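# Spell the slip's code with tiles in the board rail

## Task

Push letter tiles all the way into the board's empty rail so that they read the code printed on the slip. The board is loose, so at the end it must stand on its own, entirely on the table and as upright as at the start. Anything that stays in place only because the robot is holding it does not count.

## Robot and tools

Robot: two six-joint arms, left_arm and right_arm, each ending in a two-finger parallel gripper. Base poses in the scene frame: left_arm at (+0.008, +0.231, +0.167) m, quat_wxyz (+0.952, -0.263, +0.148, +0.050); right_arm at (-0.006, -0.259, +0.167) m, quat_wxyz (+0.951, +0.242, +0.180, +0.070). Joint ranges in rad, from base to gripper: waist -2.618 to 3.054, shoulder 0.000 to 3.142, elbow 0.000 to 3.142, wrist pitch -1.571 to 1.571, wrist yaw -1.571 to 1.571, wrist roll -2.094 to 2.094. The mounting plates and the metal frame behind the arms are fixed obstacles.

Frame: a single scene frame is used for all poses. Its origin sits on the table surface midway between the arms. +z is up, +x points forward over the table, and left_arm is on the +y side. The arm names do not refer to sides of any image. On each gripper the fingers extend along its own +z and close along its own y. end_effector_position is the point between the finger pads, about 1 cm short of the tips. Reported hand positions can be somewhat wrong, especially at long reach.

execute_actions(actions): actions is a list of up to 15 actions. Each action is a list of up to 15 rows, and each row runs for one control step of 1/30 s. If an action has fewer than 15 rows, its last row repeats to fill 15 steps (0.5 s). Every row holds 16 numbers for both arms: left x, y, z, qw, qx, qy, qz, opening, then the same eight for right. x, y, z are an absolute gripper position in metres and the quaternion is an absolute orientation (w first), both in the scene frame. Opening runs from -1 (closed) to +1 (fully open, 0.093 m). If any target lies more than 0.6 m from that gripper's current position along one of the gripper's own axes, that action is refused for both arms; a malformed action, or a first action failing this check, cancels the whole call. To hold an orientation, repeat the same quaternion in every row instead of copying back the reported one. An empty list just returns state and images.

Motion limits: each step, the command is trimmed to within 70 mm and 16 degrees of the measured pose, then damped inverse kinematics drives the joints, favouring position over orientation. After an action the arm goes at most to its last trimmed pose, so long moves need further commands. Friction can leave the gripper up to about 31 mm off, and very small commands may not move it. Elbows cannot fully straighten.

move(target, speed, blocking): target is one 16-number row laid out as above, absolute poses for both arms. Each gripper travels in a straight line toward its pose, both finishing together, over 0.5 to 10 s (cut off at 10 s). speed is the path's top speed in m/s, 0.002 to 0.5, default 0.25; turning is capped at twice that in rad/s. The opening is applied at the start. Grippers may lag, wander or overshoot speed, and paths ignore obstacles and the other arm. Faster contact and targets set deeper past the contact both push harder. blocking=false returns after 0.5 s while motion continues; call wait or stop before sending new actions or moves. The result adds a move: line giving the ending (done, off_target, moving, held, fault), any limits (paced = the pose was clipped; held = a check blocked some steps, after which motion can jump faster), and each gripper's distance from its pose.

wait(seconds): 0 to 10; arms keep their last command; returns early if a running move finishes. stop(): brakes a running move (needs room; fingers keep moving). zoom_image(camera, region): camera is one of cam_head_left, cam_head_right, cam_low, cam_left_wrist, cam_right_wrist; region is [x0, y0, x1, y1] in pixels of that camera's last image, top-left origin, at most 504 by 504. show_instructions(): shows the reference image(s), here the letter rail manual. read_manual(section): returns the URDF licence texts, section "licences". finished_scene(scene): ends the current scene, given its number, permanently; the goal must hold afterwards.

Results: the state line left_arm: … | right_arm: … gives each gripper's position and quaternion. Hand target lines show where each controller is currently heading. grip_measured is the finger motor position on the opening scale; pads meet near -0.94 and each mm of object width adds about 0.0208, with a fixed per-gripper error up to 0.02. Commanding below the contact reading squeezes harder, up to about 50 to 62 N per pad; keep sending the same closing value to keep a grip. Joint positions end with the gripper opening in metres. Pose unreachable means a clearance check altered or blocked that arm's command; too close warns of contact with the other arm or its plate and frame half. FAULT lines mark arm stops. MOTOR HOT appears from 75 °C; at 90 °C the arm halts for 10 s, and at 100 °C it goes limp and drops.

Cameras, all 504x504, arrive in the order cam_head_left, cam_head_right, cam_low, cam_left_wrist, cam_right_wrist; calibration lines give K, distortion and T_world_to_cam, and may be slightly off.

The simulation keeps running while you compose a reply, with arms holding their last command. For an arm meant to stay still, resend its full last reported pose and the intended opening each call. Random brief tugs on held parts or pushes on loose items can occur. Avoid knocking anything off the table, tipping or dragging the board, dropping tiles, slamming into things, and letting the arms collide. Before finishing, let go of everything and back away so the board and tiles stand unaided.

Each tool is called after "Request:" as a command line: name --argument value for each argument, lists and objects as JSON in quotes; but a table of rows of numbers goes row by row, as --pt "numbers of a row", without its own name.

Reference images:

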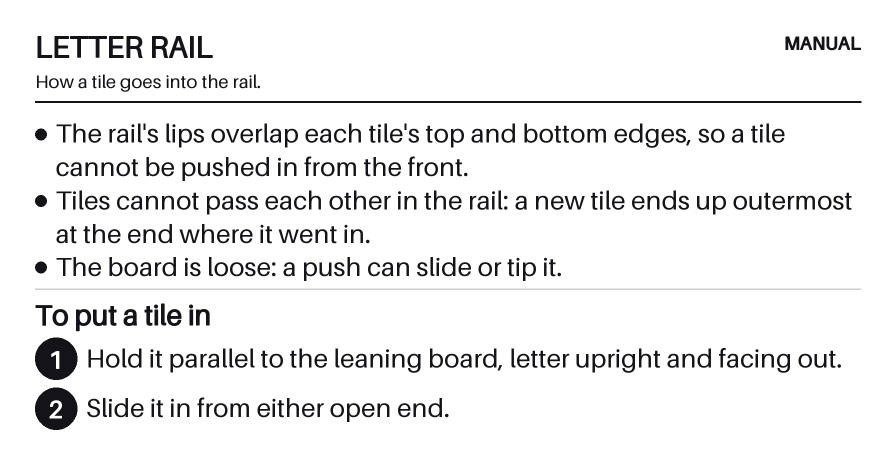

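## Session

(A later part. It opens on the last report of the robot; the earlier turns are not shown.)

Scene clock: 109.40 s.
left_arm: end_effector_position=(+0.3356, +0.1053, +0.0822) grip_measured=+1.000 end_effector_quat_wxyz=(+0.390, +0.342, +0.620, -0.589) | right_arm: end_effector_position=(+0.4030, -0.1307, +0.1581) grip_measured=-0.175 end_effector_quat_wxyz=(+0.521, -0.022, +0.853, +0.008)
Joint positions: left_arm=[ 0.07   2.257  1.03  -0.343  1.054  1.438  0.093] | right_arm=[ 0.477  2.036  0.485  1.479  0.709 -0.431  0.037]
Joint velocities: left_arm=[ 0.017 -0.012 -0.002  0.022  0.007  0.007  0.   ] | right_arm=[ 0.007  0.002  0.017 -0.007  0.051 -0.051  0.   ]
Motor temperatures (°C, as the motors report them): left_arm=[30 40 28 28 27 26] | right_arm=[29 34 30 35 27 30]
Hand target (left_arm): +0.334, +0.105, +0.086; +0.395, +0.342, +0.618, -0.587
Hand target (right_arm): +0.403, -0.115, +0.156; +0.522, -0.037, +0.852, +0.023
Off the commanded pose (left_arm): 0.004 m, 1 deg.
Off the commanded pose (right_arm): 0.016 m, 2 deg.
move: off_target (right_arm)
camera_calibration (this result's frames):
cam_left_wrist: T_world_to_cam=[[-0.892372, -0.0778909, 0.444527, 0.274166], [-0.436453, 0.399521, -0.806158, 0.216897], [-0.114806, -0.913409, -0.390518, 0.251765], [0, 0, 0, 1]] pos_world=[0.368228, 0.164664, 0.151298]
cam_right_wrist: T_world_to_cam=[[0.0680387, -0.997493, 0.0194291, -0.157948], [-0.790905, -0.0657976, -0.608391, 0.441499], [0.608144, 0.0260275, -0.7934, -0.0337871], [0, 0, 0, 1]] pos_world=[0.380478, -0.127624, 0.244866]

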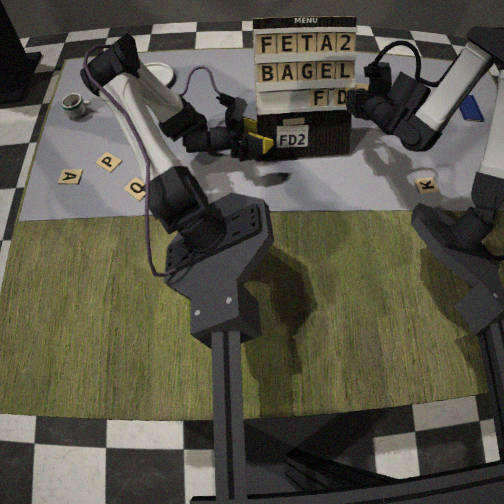

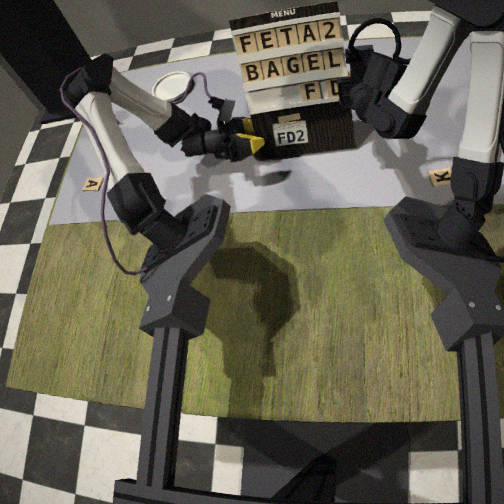

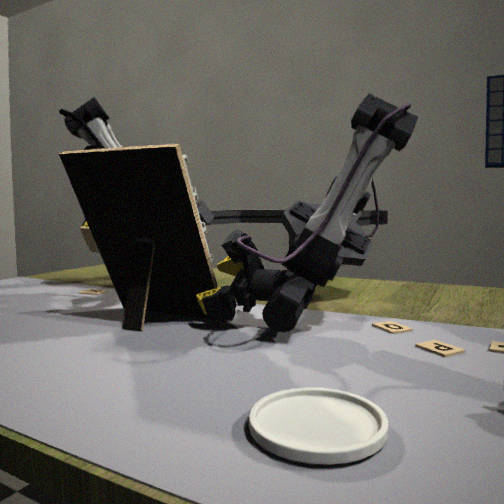

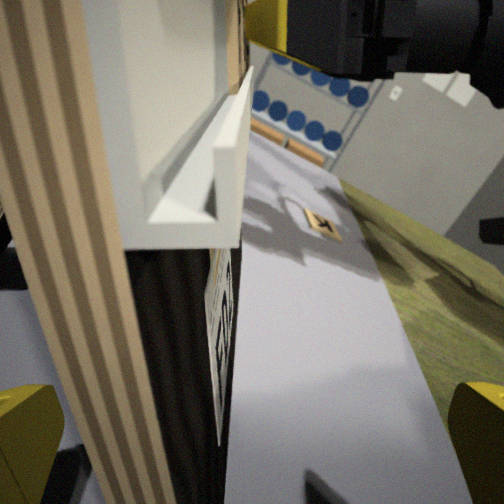

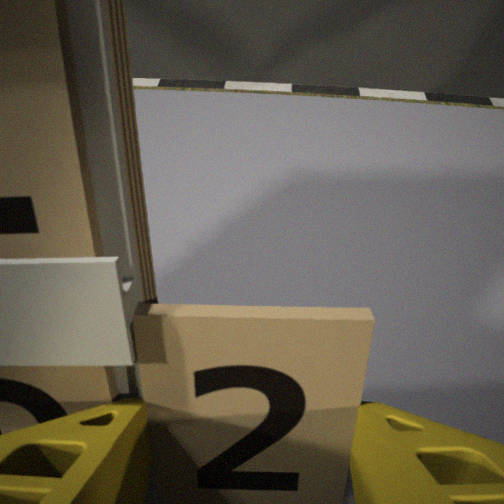

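Now too high; retry lower.

Request:
move --target '[0.334,0.105,0.086,0.395,0.342,0.619,-0.587,1.0,0.404,-0.165,0.154,0.522,-0.0375,0.852,0.023,-0.2]' --speed 0.06

Request:
move --target '[0.334,0.105,0.086,0.395,0.342,0.619,-0.587,1.0,0.4015,-0.118,0.154,0.522,-0.0375,0.852,0.023,-0.2]' --speed 0.02

Scene clock: 110.63 s.
left_arm: end_effector_position=(+0.3356, +0.1053, +0.0822) grip_measured=+1.000 end_effector_quat_wxyz=(+0.390, +0.342, +0.620, -0.589) | right_arm: end_effector_position=(+0.4072, -0.1605, +0.1566) grip_measured=-0.175 end_effector_quat_wxyz=(+0.527, -0.031, +0.849, +0.025)
Joint positions: left_arm=[ 0.07   2.257  1.03  -0.343  1.054  1.438  0.093] | right_arm=[ 0.368  1.926  0.414  1.441  0.559 -0.435  0.037]
Joint velocities: left_arm=[0.002 0.012 0.002 0.051 0.007 0.037 0.   ] | right_arm=[-0.007 -0.002 -0.002 -0.095 -0.007  0.022  0.   ]
Motor temperatures (°C, as the motors report them): left_arm=[30 40 27 28 27 26] | right_arm=[29 34 30 35 27 30]
Hand target (left_arm): +0.334, +0.105, +0.086; +0.395, +0.342, +0.618, -0.587
Hand target (right_arm): +0.404, -0.165, +0.154; +0.522, -0.037, +0.852, +0.023
Off the commanded pose (left_arm): 0.004 m, 1 deg.
Off the commanded pose (right_arm): 0.006 m, 1 deg.
move: done
camera_calibration (this result's frames):
cam_left_wrist: T_world_to_cam=[[-0.892372, -0.0778909, 0.444527, 0.274166], [-0.436453, 0.399521, -0.806158, 0.216897], [-0.114806, -0.913409, -0.390518, 0.251765], [0, 0, 0, 1]] pos_world=[0.368228, 0.164664, 0.151298]
cam_right_wrist: T_world_to_cam=[[0.10141, -0.994845, 0.000166508, -0.19815], [-0.78067, -0.0796816, -0.619842, 0.437397], [0.61666, 0.0627281, -0.784726, -0.0357052], [0, 0, 0, 1]] pos_world=[0.383575, -0.160037, 0.243132]

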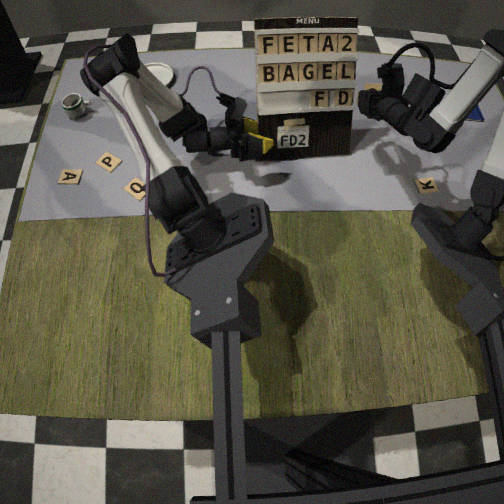

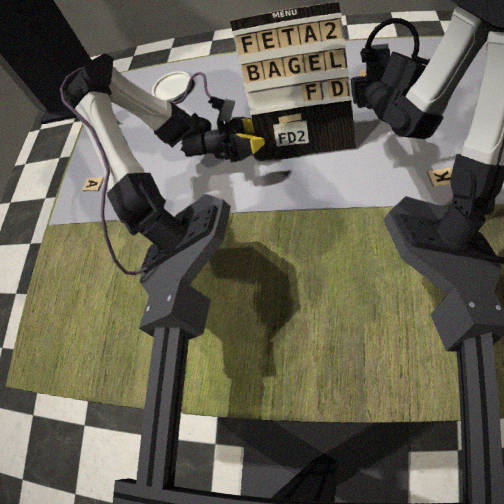

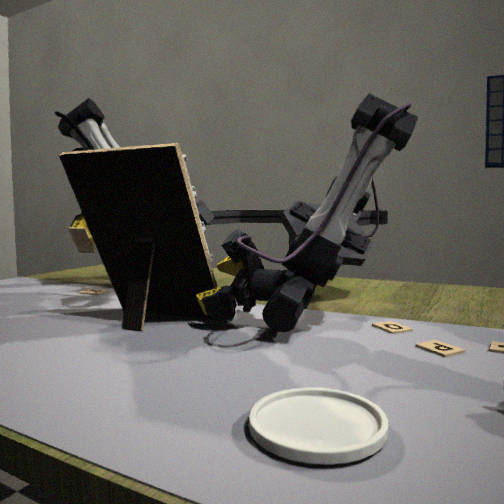

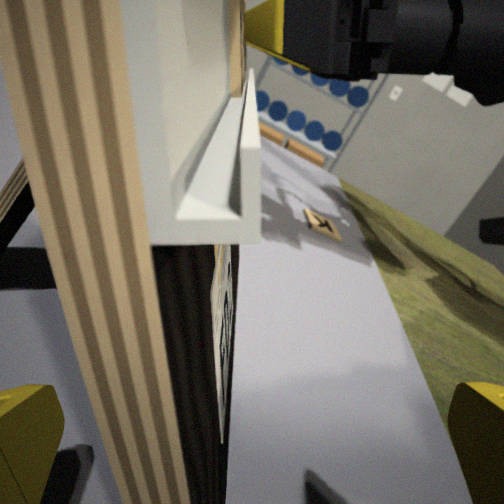

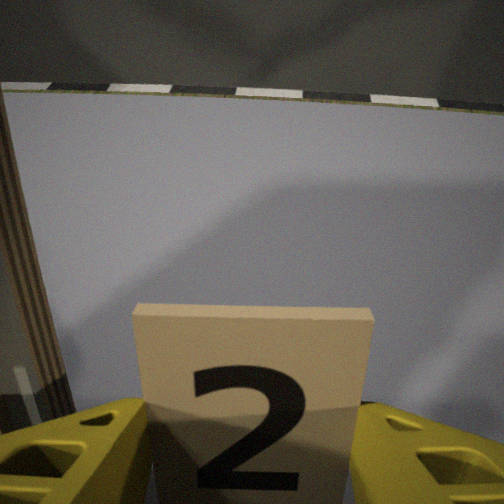

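Scene clock: 113.00 s.
left_arm: end_effector_position=(+0.3356, +0.1053, +0.0822) grip_measured=+1.000 end_effector_quat_wxyz=(+0.390, +0.342, +0.620, -0.589) | right_arm: end_effector_position=(+0.4002, -0.1242, +0.1543) grip_measured=-0.175 end_effector_quat_wxyz=(+0.520, -0.040, +0.853, +0.020)
Joint positions: left_arm=[ 0.07   2.257  1.03  -0.343  1.054  1.438  0.093] | right_arm=[ 0.474  2.045  0.479  1.471  0.67  -0.435  0.037]
Joint velocities: left_arm=[-0.002 -0.002  0.002  0.007 -0.051  0.037  0.   ] | right_arm=[-0.012 -0.022  0.002 -0.037 -0.066 -0.037  0.001]
Motor temperatures (°C, as the motors report them): left_arm=[30 40 27 28 27 26] | right_arm=[29 34 30 35 27 30]
Hand target (left_arm): +0.334, +0.105, +0.086; +0.395, +0.342, +0.618, -0.587
Hand target (right_arm): +0.401, -0.118, +0.154; +0.522, -0.038, +0.852, +0.023
Off the commanded pose (left_arm): 0.004 m, 1 deg.
Off the commanded pose (right_arm): 0.006 m, 0 deg.
move: done
camera_calibration (this result's frames):
cam_left_wrist: T_world_to_cam=[[-0.892372, -0.0778909, 0.444527, 0.274166], [-0.436453, 0.399521, -0.806158, 0.216897], [-0.114806, -0.913409, -0.390518, 0.251765], [0, 0, 0, 1]] pos_world=[0.368228, 0.164664, 0.151298]
cam_right_wrist: T_world_to_cam=[[0.111126, -0.993648, 0.0177245, -0.167762], [-0.788366, -0.0989986, -0.607189, 0.43212], [0.605087, 0.0535009, -0.794359, -0.0304406], [0, 0, 0, 1]] pos_world=[0.377731, -0.122288, 0.241172]

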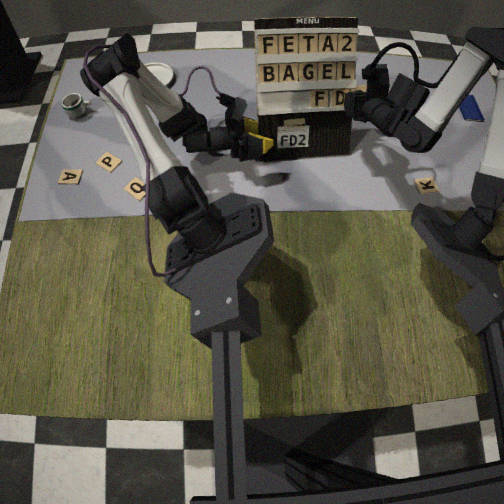

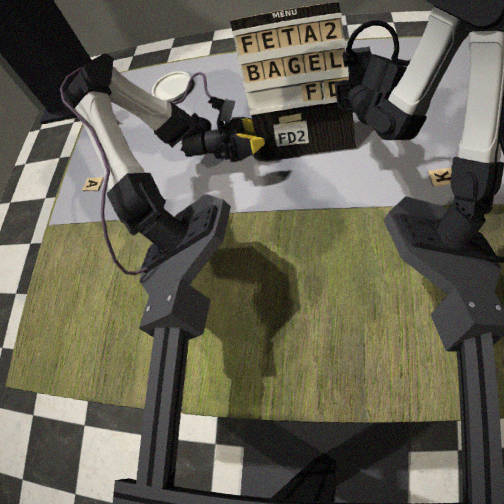

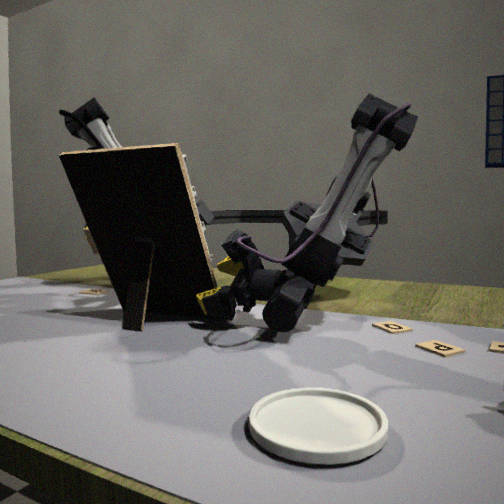

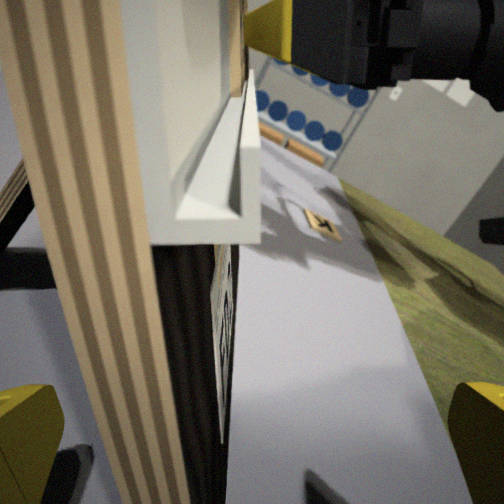

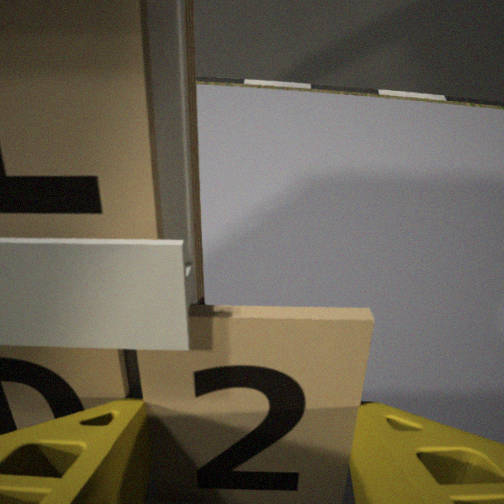

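Request:
move --target '[0.334,0.105,0.086,0.395,0.342,0.619,-0.587,1.0,0.3955,-0.07,0.154,0.518,-0.0375,0.854,0.023,-0.2]' --speed 0.02

Scene clock: 116.00 s.
left_arm: end_effector_position=(+0.3356, +0.1053, +0.0822) grip_measured=+1.000 end_effector_quat_wxyz=(+0.390, +0.342, +0.620, -0.589) | right_arm: end_effector_position=(+0.4006, -0.1052, +0.1676) grip_measured=-0.175 end_effector_quat_wxyz=(+0.528, +0.014, +0.849, -0.013)
Joint positions: left_arm=[ 0.07   2.257  1.03  -0.343  1.054  1.438  0.093] | right_arm=[ 0.582  2.15   0.578  1.559  0.875 -0.432  0.037]
Joint velocities: left_arm=[-0.007 -0.017  0.007  0.022 -0.051  0.081  0.   ] | right_arm=[-0.012  0.012 -0.022  0.066  0.022  0.007 -0.   ]
Motor temperatures (°C, as the motors report them): left_arm=[30 40 27 28 27 26] | right_arm=[29 34 30 35 27 30]
Hand target (left_arm): +0.334, +0.105, +0.086; +0.395, +0.342, +0.618, -0.587
Hand target (right_arm): +0.392, -0.073, +0.155; +0.518, -0.037, +0.854, +0.023
Off the commanded pose (left_arm): 0.004 m, 1 deg.
Off the commanded pose (right_arm): 0.038 m, 7 deg.
move: off_target (right_arm)
camera_calibration (this result's frames):
cam_left_wrist: T_world_to_cam=[[-0.892372, -0.0778909, 0.444527, 0.274166], [-0.436453, 0.399521, -0.806158, 0.216897], [-0.114806, -0.913409, -0.390518, 0.251765], [0, 0, 0, 1]] pos_world=[0.368228, 0.164664, 0.151298]
cam_right_wrist: T_world_to_cam=[[-0.0149568, -0.999704, 0.019165, -0.0995262], [-0.78385, -0.000176709, -0.62095, 0.453298], [0.62077, -0.0243099, -0.783616, -0.0374938], [0, 0, 0, 1]] pos_world=[0.377104, -0.100328, 0.254002]

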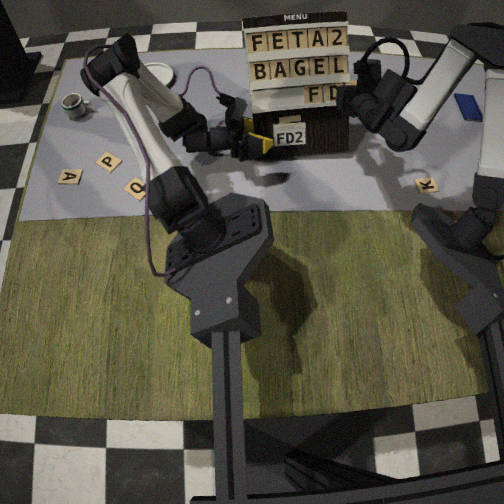

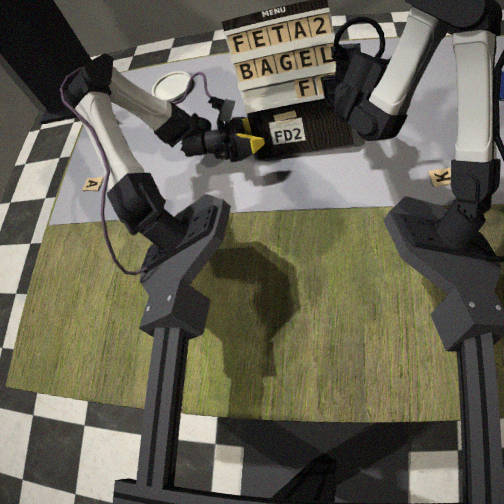

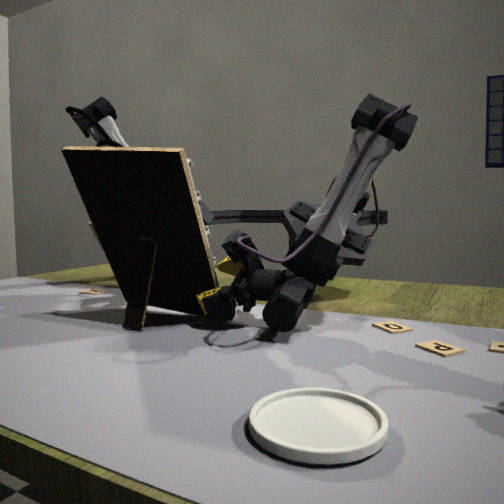

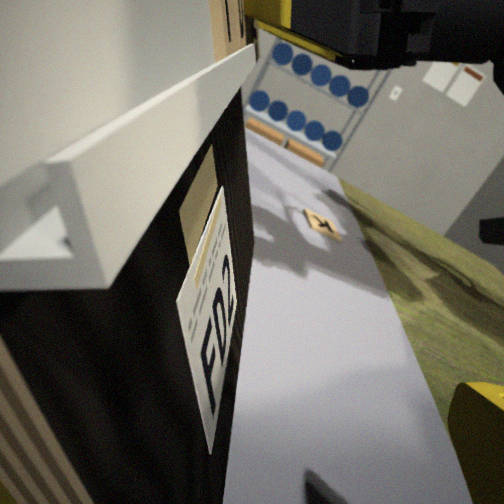

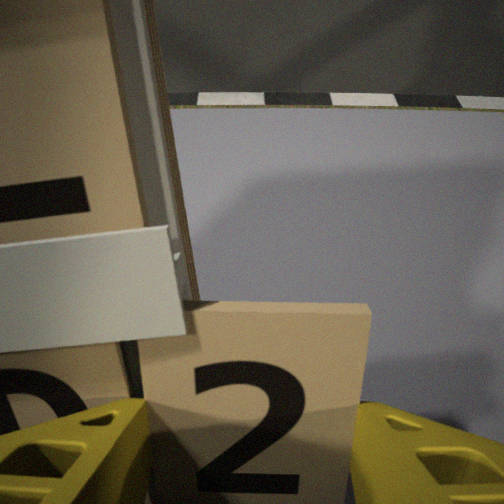

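Request:
move --target '[0.334,0.105,0.086,0.395,0.342,0.619,-0.587,1.0,0.400,-0.128,0.152,0.522,-0.0375,0.852,0.023,-0.2]' --speed 0.02

Request:
move --target '[0.334,0.105,0.086,0.395,0.342,0.619,-0.587,1.0,0.399,-0.10,0.149,0.522,-0.0375,0.852,0.023,-0.2]' --speed 0.02

Scene clock: 119.53 s.
left_arm: end_effector_position=(+0.3356, +0.1053, +0.0822) grip_measured=+1.000 end_effector_quat_wxyz=(+0.390, +0.342, +0.620, -0.589) | right_arm: end_effector_position=(+0.4008, -0.1235, +0.1549) grip_measured=-0.175 end_effector_quat_wxyz=(+0.526, -0.031, +0.849, +0.024)
Joint positions: left_arm=[ 0.07   2.257  1.03  -0.343  1.054  1.438  0.093] | right_arm=[ 0.474  2.063  0.481  1.506  0.667 -0.428  0.037]
Joint velocities: left_arm=[-0.007  0.002  0.002  0.066  0.022  0.007  0.   ] | right_arm=[-0.017 -0.007 -0.002 -0.022 -0.081 -0.007  0.   ]
Motor temperatures (°C, as the motors report them): left_arm=[30 40 27 28 27 26] | right_arm=[29 34 30 35 27 30]
Hand target (left_arm): +0.334, +0.105, +0.086; +0.395, +0.342, +0.618, -0.587
Hand target (right_arm): +0.400, -0.128, +0.152; +0.522, -0.037, +0.852, +0.023
Off the commanded pose (left_arm): 0.004 m, 1 deg.
Off the commanded pose (right_arm): 0.005 m, 1 deg.
move: done
camera_calibration (this result's frames):
cam_left_wrist: T_world_to_cam=[[-0.892372, -0.0778909, 0.444527, 0.274166], [-0.436453, 0.399521, -0.806158, 0.216897], [-0.114806, -0.913409, -0.390518, 0.251765], [0, 0, 0, 1]] pos_world=[0.368228, 0.164664, 0.151298]
cam_right_wrist: T_world_to_cam=[[0.1003, -0.994953, 0.00290843, -0.160677], [-0.781421, -0.0805828, -0.618779, 0.434313], [0.61589, 0.0597907, -0.78556, -0.035396], [0, 0, 0, 1]] pos_world=[0.377297, -0.122752, 0.241405]

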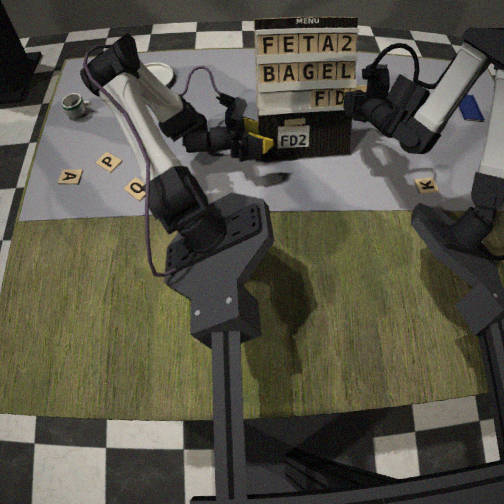

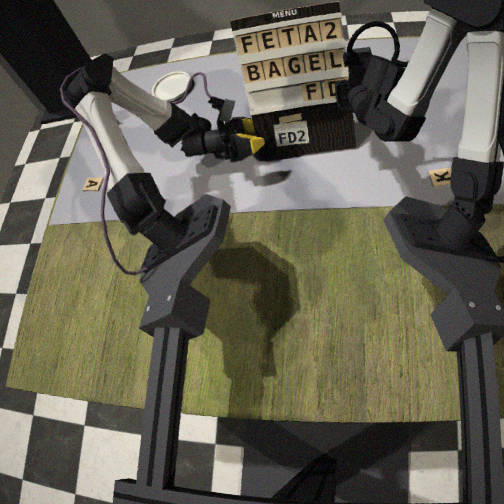

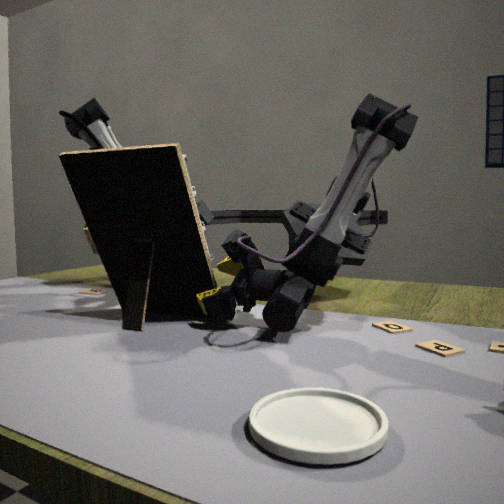

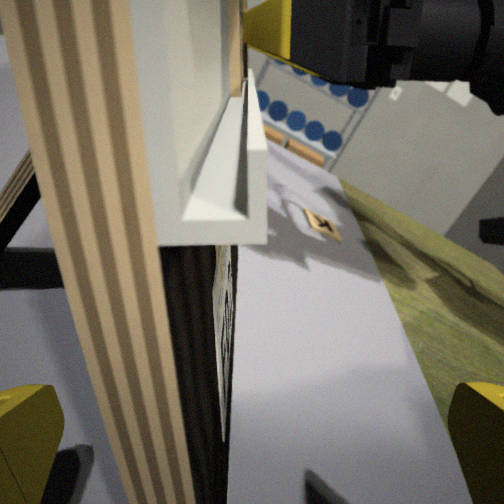

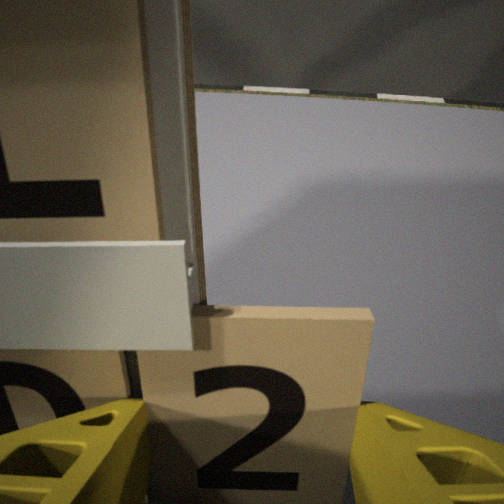

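Scene clock: 120.97 s.
left_arm: end_effector_position=(+0.3356, +0.1053, +0.0822) grip_measured=+1.000 end_effector_quat_wxyz=(+0.390, +0.342, +0.620, -0.589) | right_arm: end_effector_position=(+0.4002, -0.1189, +0.1565) grip_measured=-0.175 end_effector_quat_wxyz=(+0.528, -0.012, +0.849, +0.008)
Joint positions: left_arm=[ 0.07   2.257  1.03  -0.343  1.054  1.438  0.093] | right_arm=[ 0.508  2.11   0.51   1.551  0.743 -0.428  0.037]
Joint velocities: left_arm=[ 0.002  0.002 -0.012  0.037 -0.022 -0.095  0.   ] | right_arm=[-0.002 -0.007 -0.007 -0.066  0.007  0.007  0.   ]
Motor temperatures (°C, as the motors report them): left_arm=[30 40 27 28 27 26] | right_arm=[29 34 30 35 27 30]
Hand target (left_arm): +0.334, +0.105, +0.086; +0.395, +0.342, +0.618, -0.587
Hand target (right_arm): +0.398, -0.101, +0.149; +0.522, -0.037, +0.852, +0.023
Off the commanded pose (left_arm): 0.004 m, 1 deg.
Off the commanded pose (right_arm): 0.020 m, 3 deg.
move: off_target (right_arm)
camera_calibration (this result's frames):
cam_left_wrist: T_world_to_cam=[[-0.892372, -0.0778909, 0.444527, 0.274166], [-0.436453, 0.399521, -0.806158, 0.216897], [-0.114806, -0.913409, -0.390518, 0.251765], [0, 0, 0, 1]] pos_world=[0.368228, 0.164664, 0.151298]
cam_right_wrist: T_world_to_cam=[[0.0509957, -0.998654, 0.00942048, -0.137723], [-0.782587, -0.0458189, -0.620852, 0.440065], [0.620449, 0.0242884, -0.783871, -0.0402907], [0, 0, 0, 1]] pos_world=[0.376411, -0.116396, 0.24293]

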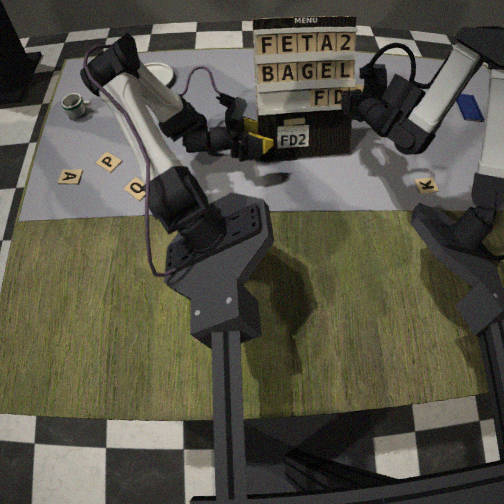

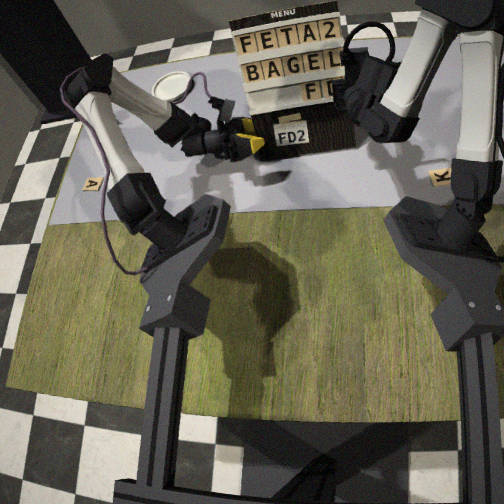

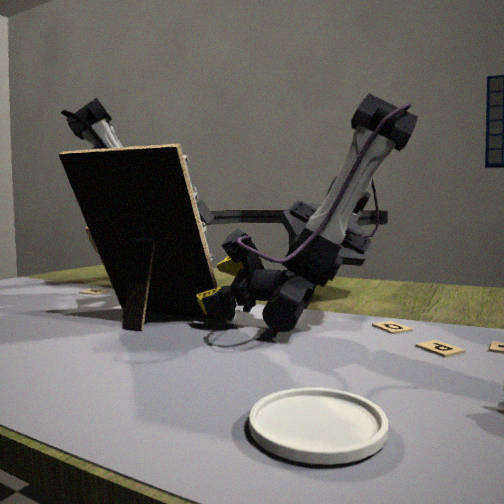

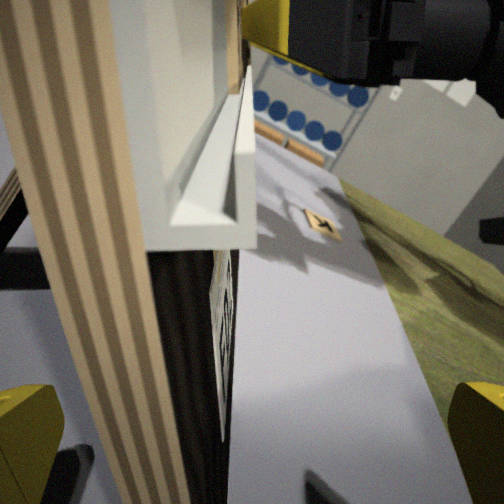

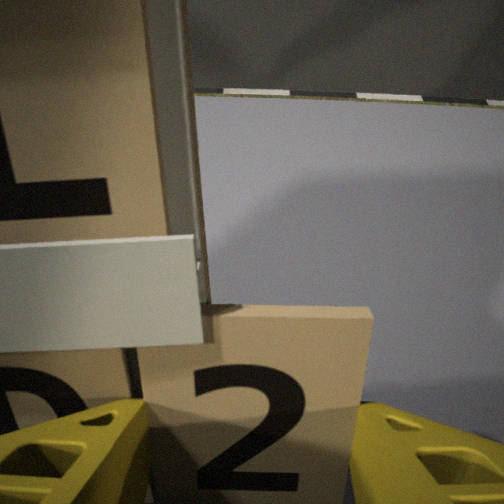

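Request:
move --target '[0.349,0.085,0.080,0.395,0.342,0.619,-0.587,0.3,0.400,-0.122,0.152,0.522,-0.0375,0.852,0.023,-0.2]' --speed 0.03

Scene clock: 122.40 s.
left_arm: end_effector_position=(+0.3433, +0.0887, +0.0842) grip_measured=+0.302 end_effector_quat_wxyz=(+0.390, +0.341, +0.619, -0.590) | right_arm: end_effector_position=(+0.4009, -0.1214, +0.1552) grip_measured=-0.175 end_effector_quat_wxyz=(+0.527, -0.025, +0.850, +0.018)
Joint positions: left_arm=[ 0.019  2.275  1.03  -0.24   1.054  1.337  0.06 ] | right_arm=[ 0.487  2.082  0.493  1.521  0.695 -0.428  0.037]
Joint velocities: left_arm=[-0.012  0.002  0.022 -0.007 -0.007 -0.095  0.001] | right_arm=[-0.002 -0.012  0.007 -0.037  0.007  0.022 -0.002]
Motor temperatures (°C, as the motors report them): left_arm=[31 40 27 28 27 26] | right_arm=[29 34 30 35 27 30]
Hand target (left_arm): +0.349, +0.085, +0.080; +0.394, +0.342, +0.618, -0.587
Hand target (right_arm): +0.400, -0.122, +0.152; +0.522, -0.037, +0.852, +0.023
Off the commanded pose (left_arm): 0.008 m, 1 deg.
Off the commanded pose (right_arm): 0.003 m, 2 deg.
move: done
camera_calibration (this result's frames):
cam_left_wrist: T_world_to_cam=[[-0.891375, -0.0750689, 0.447007, 0.278019], [-0.43782, 0.397856, -0.806241, 0.229201], [-0.117321, -0.914372, -0.387505, 0.238928], [0, 0, 0, 1]] pos_world=[0.3762, 0.148151, 0.153101]
cam_right_wrist: T_world_to_cam=[[0.0830211, -0.996529, 0.00617045, -0.152348], [-0.782401, -0.0690145, -0.618939, 0.436505], [0.617216, 0.0465572, -0.785415, -0.0374446], [0, 0, 0, 1]] pos_world=[0.377281, -0.119951, 0.2417]

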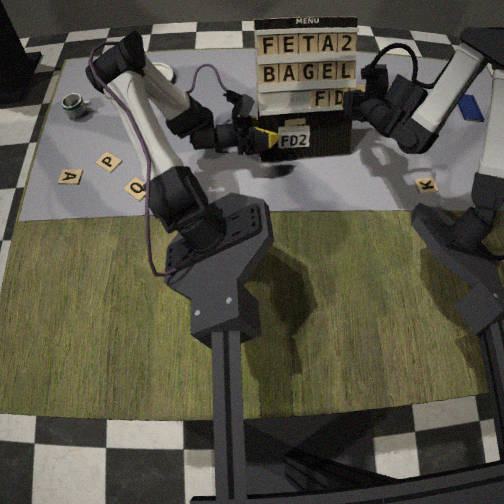

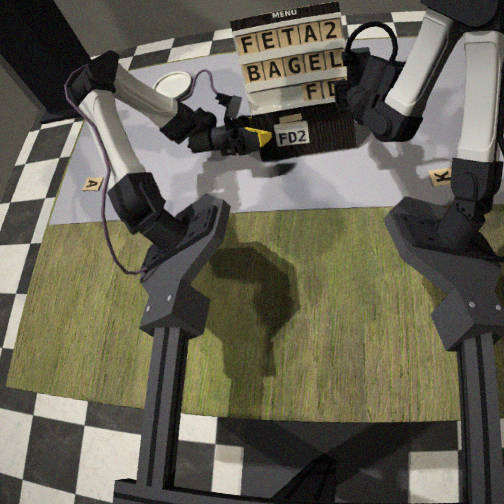

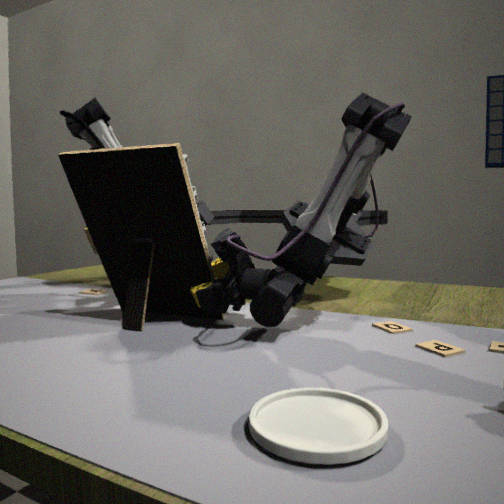

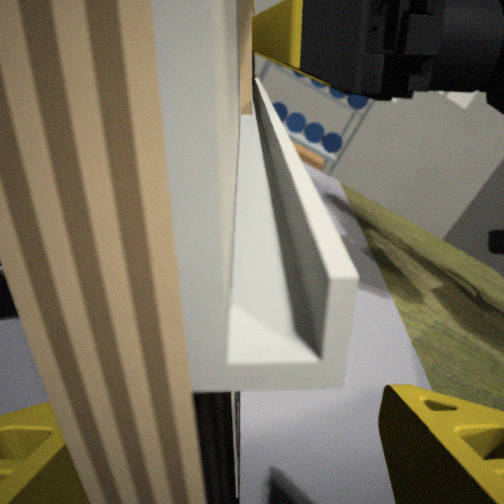

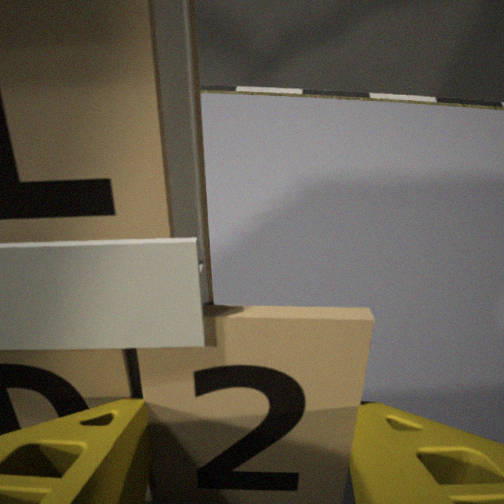

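Request:
move --target '[0.355,0.087,0.077,0.395,0.342,0.619,-0.587,-0.2,0.400,-0.122,0.152,0.522,-0.0375,0.852,0.023,-0.2]' --speed 0.03

Scene clock: 123.80 s.
left_arm: end_effector_position=(+0.3535, +0.0893, +0.0812) grip_measured=-0.198 end_effector_quat_wxyz=(+0.397, +0.343, +0.619, -0.584) | right_arm: end_effector_position=(+0.4009, -0.1216, +0.1551) grip_measured=-0.175 end_effector_quat_wxyz=(+0.527, -0.025, +0.850, +0.018)
Joint positions: left_arm=[ 0.019  2.29   1.063 -0.236  1.054  1.333  0.036] | right_arm=[ 0.486  2.081  0.493  1.52   0.695 -0.428  0.037]
Joint velocities: left_arm=[ 0.017  0.002 -0.007  0.051 -0.007 -0.066 -0.   ] | right_arm=[-0.002 -0.002  0.002 -0.11   0.022  0.037  0.   ]
Motor temperatures (°C, as the motors report them): left_arm=[31 40 28 28 27 26] | right_arm=[29 34 30 35 27 30]
Hand target (left_arm): +0.355, +0.087, +0.077; +0.395, +0.342, +0.619, -0.587
Hand target (right_arm): +0.400, -0.122, +0.152; +0.522, -0.037, +0.852, +0.023
Off the commanded pose (left_arm): 0.005 m, 0 deg.
Off the commanded pose (right_arm): 0.003 m, 2 deg.
move: done
camera_calibration (this result's frames):
cam_left_wrist: T_world_to_cam=[[-0.897687, -0.0870619, 0.431946, 0.293021], [-0.429012, 0.396339, -0.811705, 0.22848], [-0.100529, -0.913967, -0.393139, 0.234005], [0, 0, 0, 1]] pos_world=[0.384586, 0.148828, 0.150885]
cam_right_wrist: T_world_to_cam=[[0.0827111, -0.996554, 0.00629975, -0.152408], [-0.782525, -0.0688591, -0.618799, 0.436579], [0.6171, 0.0462518, -0.785524, -0.037479], [0, 0, 0, 1]] pos_world=[0.377368, -0.120087, 0.241674]

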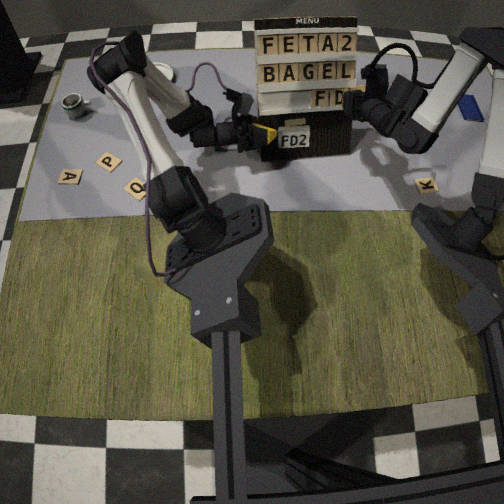

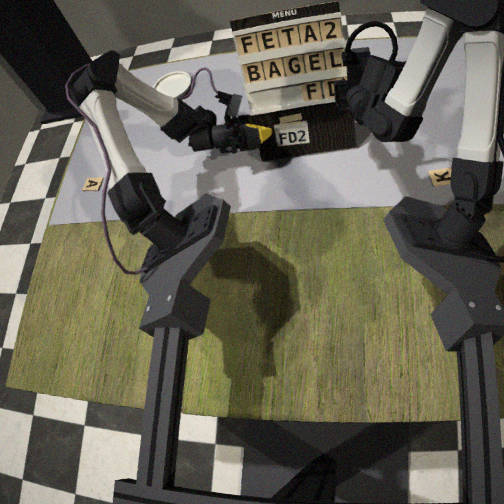

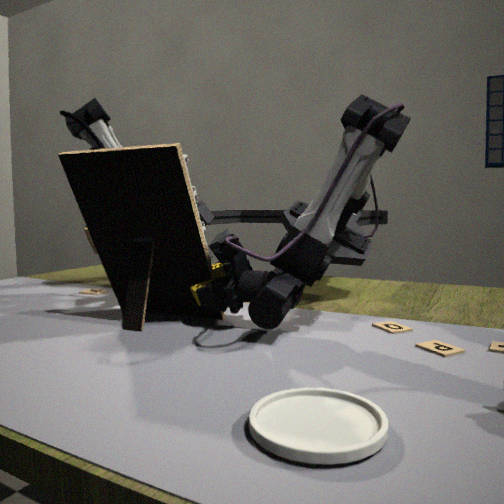

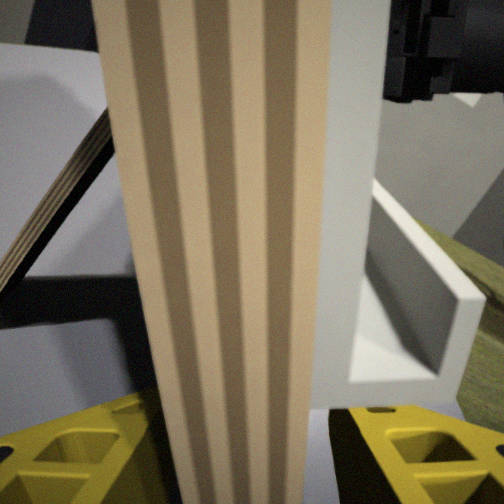

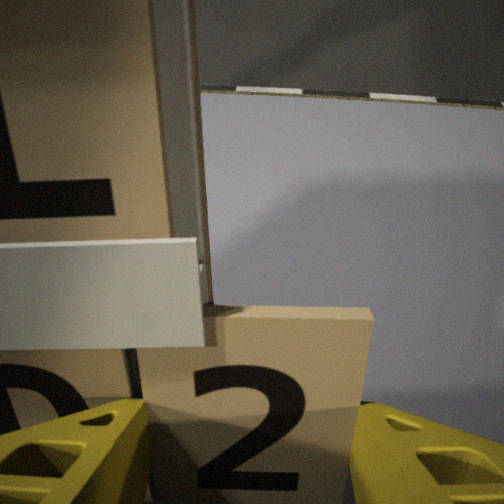

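Centered. Clamp and push.

Request:
move --target '[0.355,0.087,0.077,0.395,0.342,0.619,-0.587,-0.9,0.400,-0.122,0.152,0.522,-0.0375,0.852,0.023,-0.2]'

Request:
move --target '[0.355,0.087,0.077,0.395,0.342,0.619,-0.587,-0.9,0.396,-0.07,0.151,0.518,-0.0375,0.854,0.023,-0.2]' --speed 0.025

Scene clock: 124.63 s.
left_arm: end_effector_position=(+0.3538, +0.0894, +0.0810) grip_measured=-0.849 end_effector_quat_wxyz=(+0.395, +0.340, +0.621, -0.585) | right_arm: end_effector_position=(+0.4010, -0.1216, +0.1552) grip_measured=-0.175 end_effector_quat_wxyz=(+0.527, -0.024, +0.850, +0.018)
Joint positions: left_arm=[ 0.019  2.29   1.063 -0.234  1.053  1.323  0.004] | right_arm=[ 0.486  2.081  0.493  1.521  0.695 -0.428  0.037]
Joint velocities: left_arm=[-0.032  0.012 -0.002 -0.022 -0.022 -0.051 -0.001] | right_arm=[-0.027  0.017 -0.022 -0.037 -0.051  0.051 -0.   ]
Motor temperatures (°C, as the motors report them): left_arm=[31 40 28 28 27 26] | right_arm=[29 34 30 35 27 30]
Hand target (left_arm): +0.355, +0.087, +0.077; +0.395, +0.342, +0.619, -0.587
Hand target (right_arm): +0.400, -0.122, +0.152; +0.522, -0.037, +0.852, +0.023
Off the commanded pose (left_arm): 0.005 m, 0 deg.
Off the commanded pose (right_arm): 0.003 m, 2 deg.
move: done
camera_calibration (this result's frames):
cam_left_wrist: T_world_to_cam=[[-0.894052, -0.0881709, 0.439199, 0.291638], [-0.436022, 0.396136, -0.80806, 0.230528], [-0.102736, -0.913948, -0.392611, 0.234791], [0, 0, 0, 1]] pos_world=[0.385376, 0.14898, 0.150375]
cam_right_wrist: T_world_to_cam=[[0.0824916, -0.996573, 0.00614092, -0.152331], [-0.782382, -0.0685763, -0.619011, 0.436652], [0.617311, 0.0462587, -0.785358, -0.037558], [0, 0, 0, 1]] pos_world=[0.37738, -0.120128, 0.241731]

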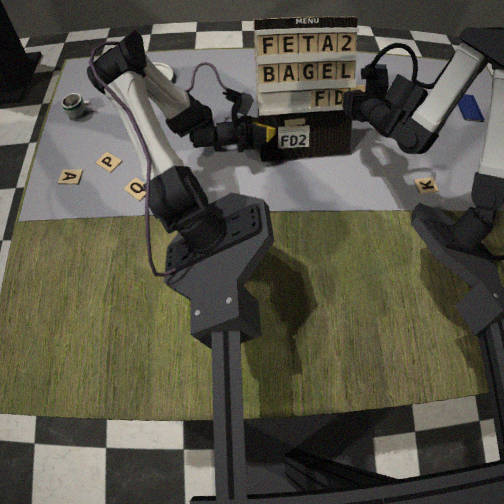

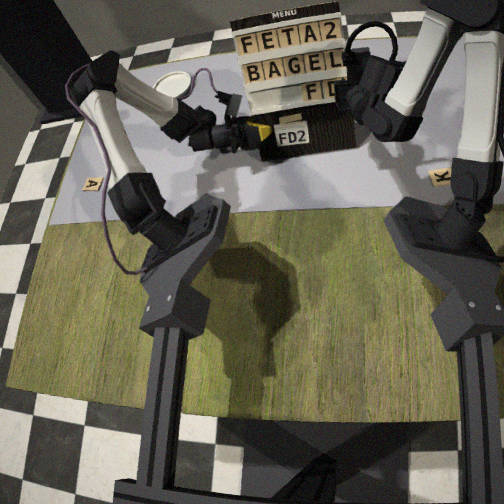

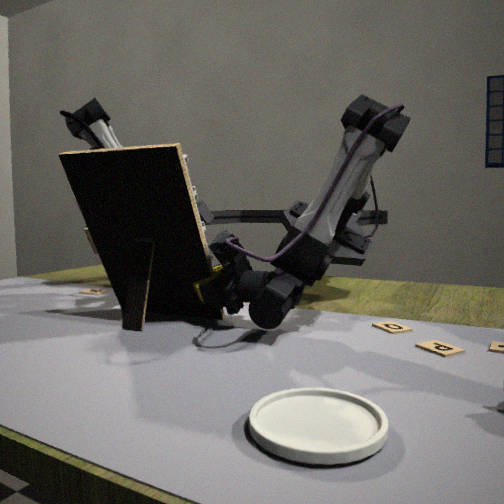

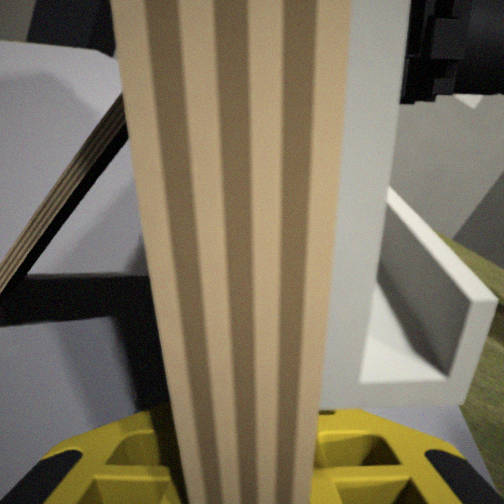

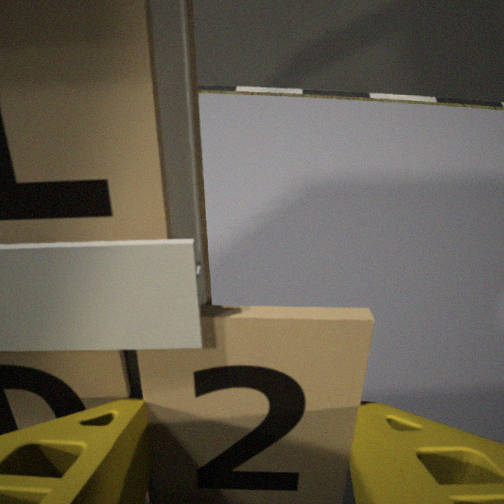

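Scene clock: 126.93 s.
left_arm: end_effector_position=(+0.3552, +0.0911, +0.0808) grip_measured=-0.849 end_effector_quat_wxyz=(+0.395, +0.336, +0.622, -0.586) | right_arm: end_effector_position=(+0.3991, -0.1118, +0.1579) grip_measured=-0.175 end_effector_quat_wxyz=(+0.519, +0.006, +0.855, -0.029)
Joint positions: left_arm=[ 0.024  2.29   1.065 -0.234  1.058  1.317  0.004] | right_arm=[ 0.562  2.16   0.57   1.56   0.881 -0.448  0.037]
Joint velocities: left_arm=[ 0.002 -0.012  0.002 -0.007  0.007 -0.007 -0.001] | right_arm=[ 0.002  0.017  0.007 -0.051  0.007 -0.051  0.001]
Motor temperatures (°C, as the motors report them): left_arm=[31 40 28 28 27 26] | right_arm=[29 34 30 35 27 30]
Hand target (left_arm): +0.355, +0.087, +0.077; +0.395, +0.342, +0.619, -0.586
Hand target (right_arm): +0.392, -0.073, +0.152; +0.518, -0.037, +0.855, +0.022
Off the commanded pose (left_arm): 0.006 m, 1 deg.
Off the commanded pose (right_arm): 0.043 m, 8 deg.
move: off_target (right_arm)
camera_calibration (this result's frames):
cam_left_wrist: T_world_to_cam=[[-0.890511, -0.0918854, 0.445586, 0.291672], [-0.443833, 0.390737, -0.806434, 0.233455], [-0.100007, -0.915905, -0.388738, 0.235239], [0, 0, 0, 1]] pos_world=[0.386879, 0.151037, 0.149747]
cam_right_wrist: T_world_to_cam=[[-0.0182616, -0.998432, 0.0529114, -0.109848], [-0.797654, -0.0173593, -0.602866, 0.446794], [0.602839, -0.0532143, -0.796086, -0.038386], [0, 0, 0, 1]] pos_world=[0.377521, -0.103962, 0.24461]

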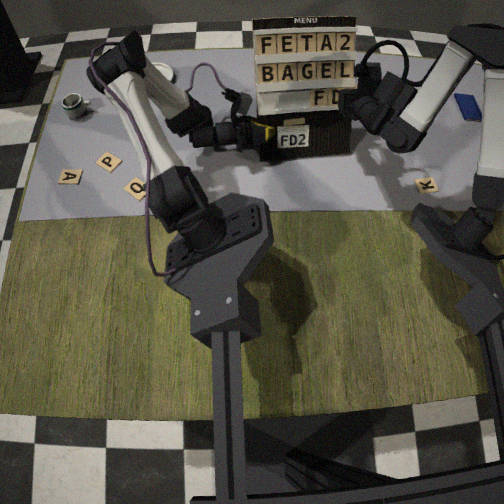

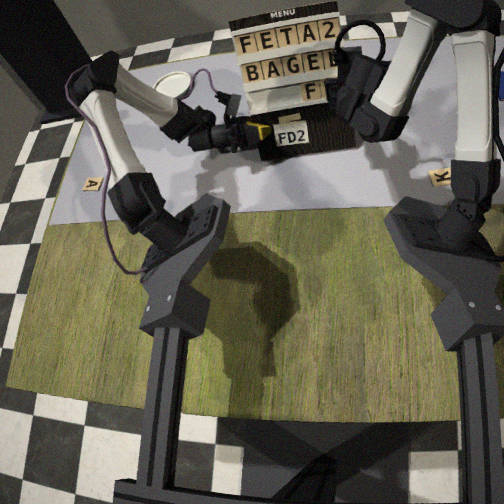

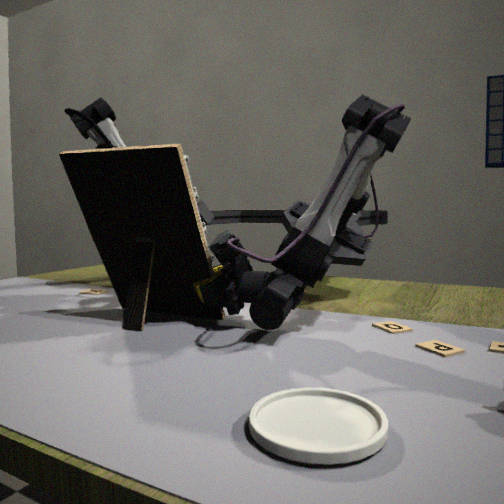

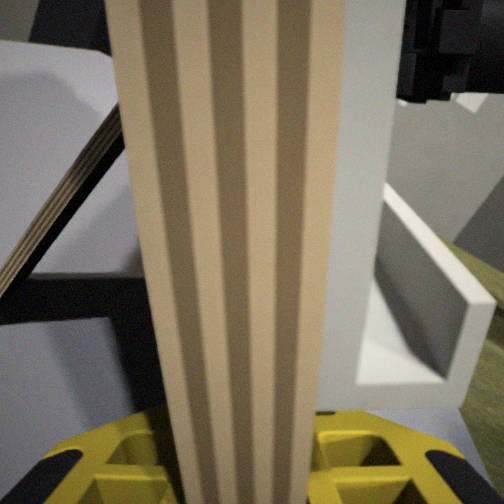

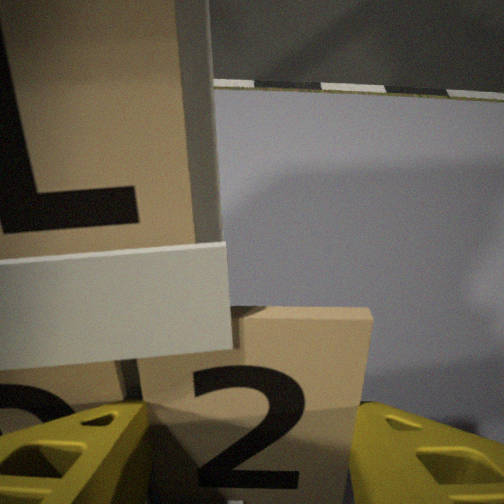

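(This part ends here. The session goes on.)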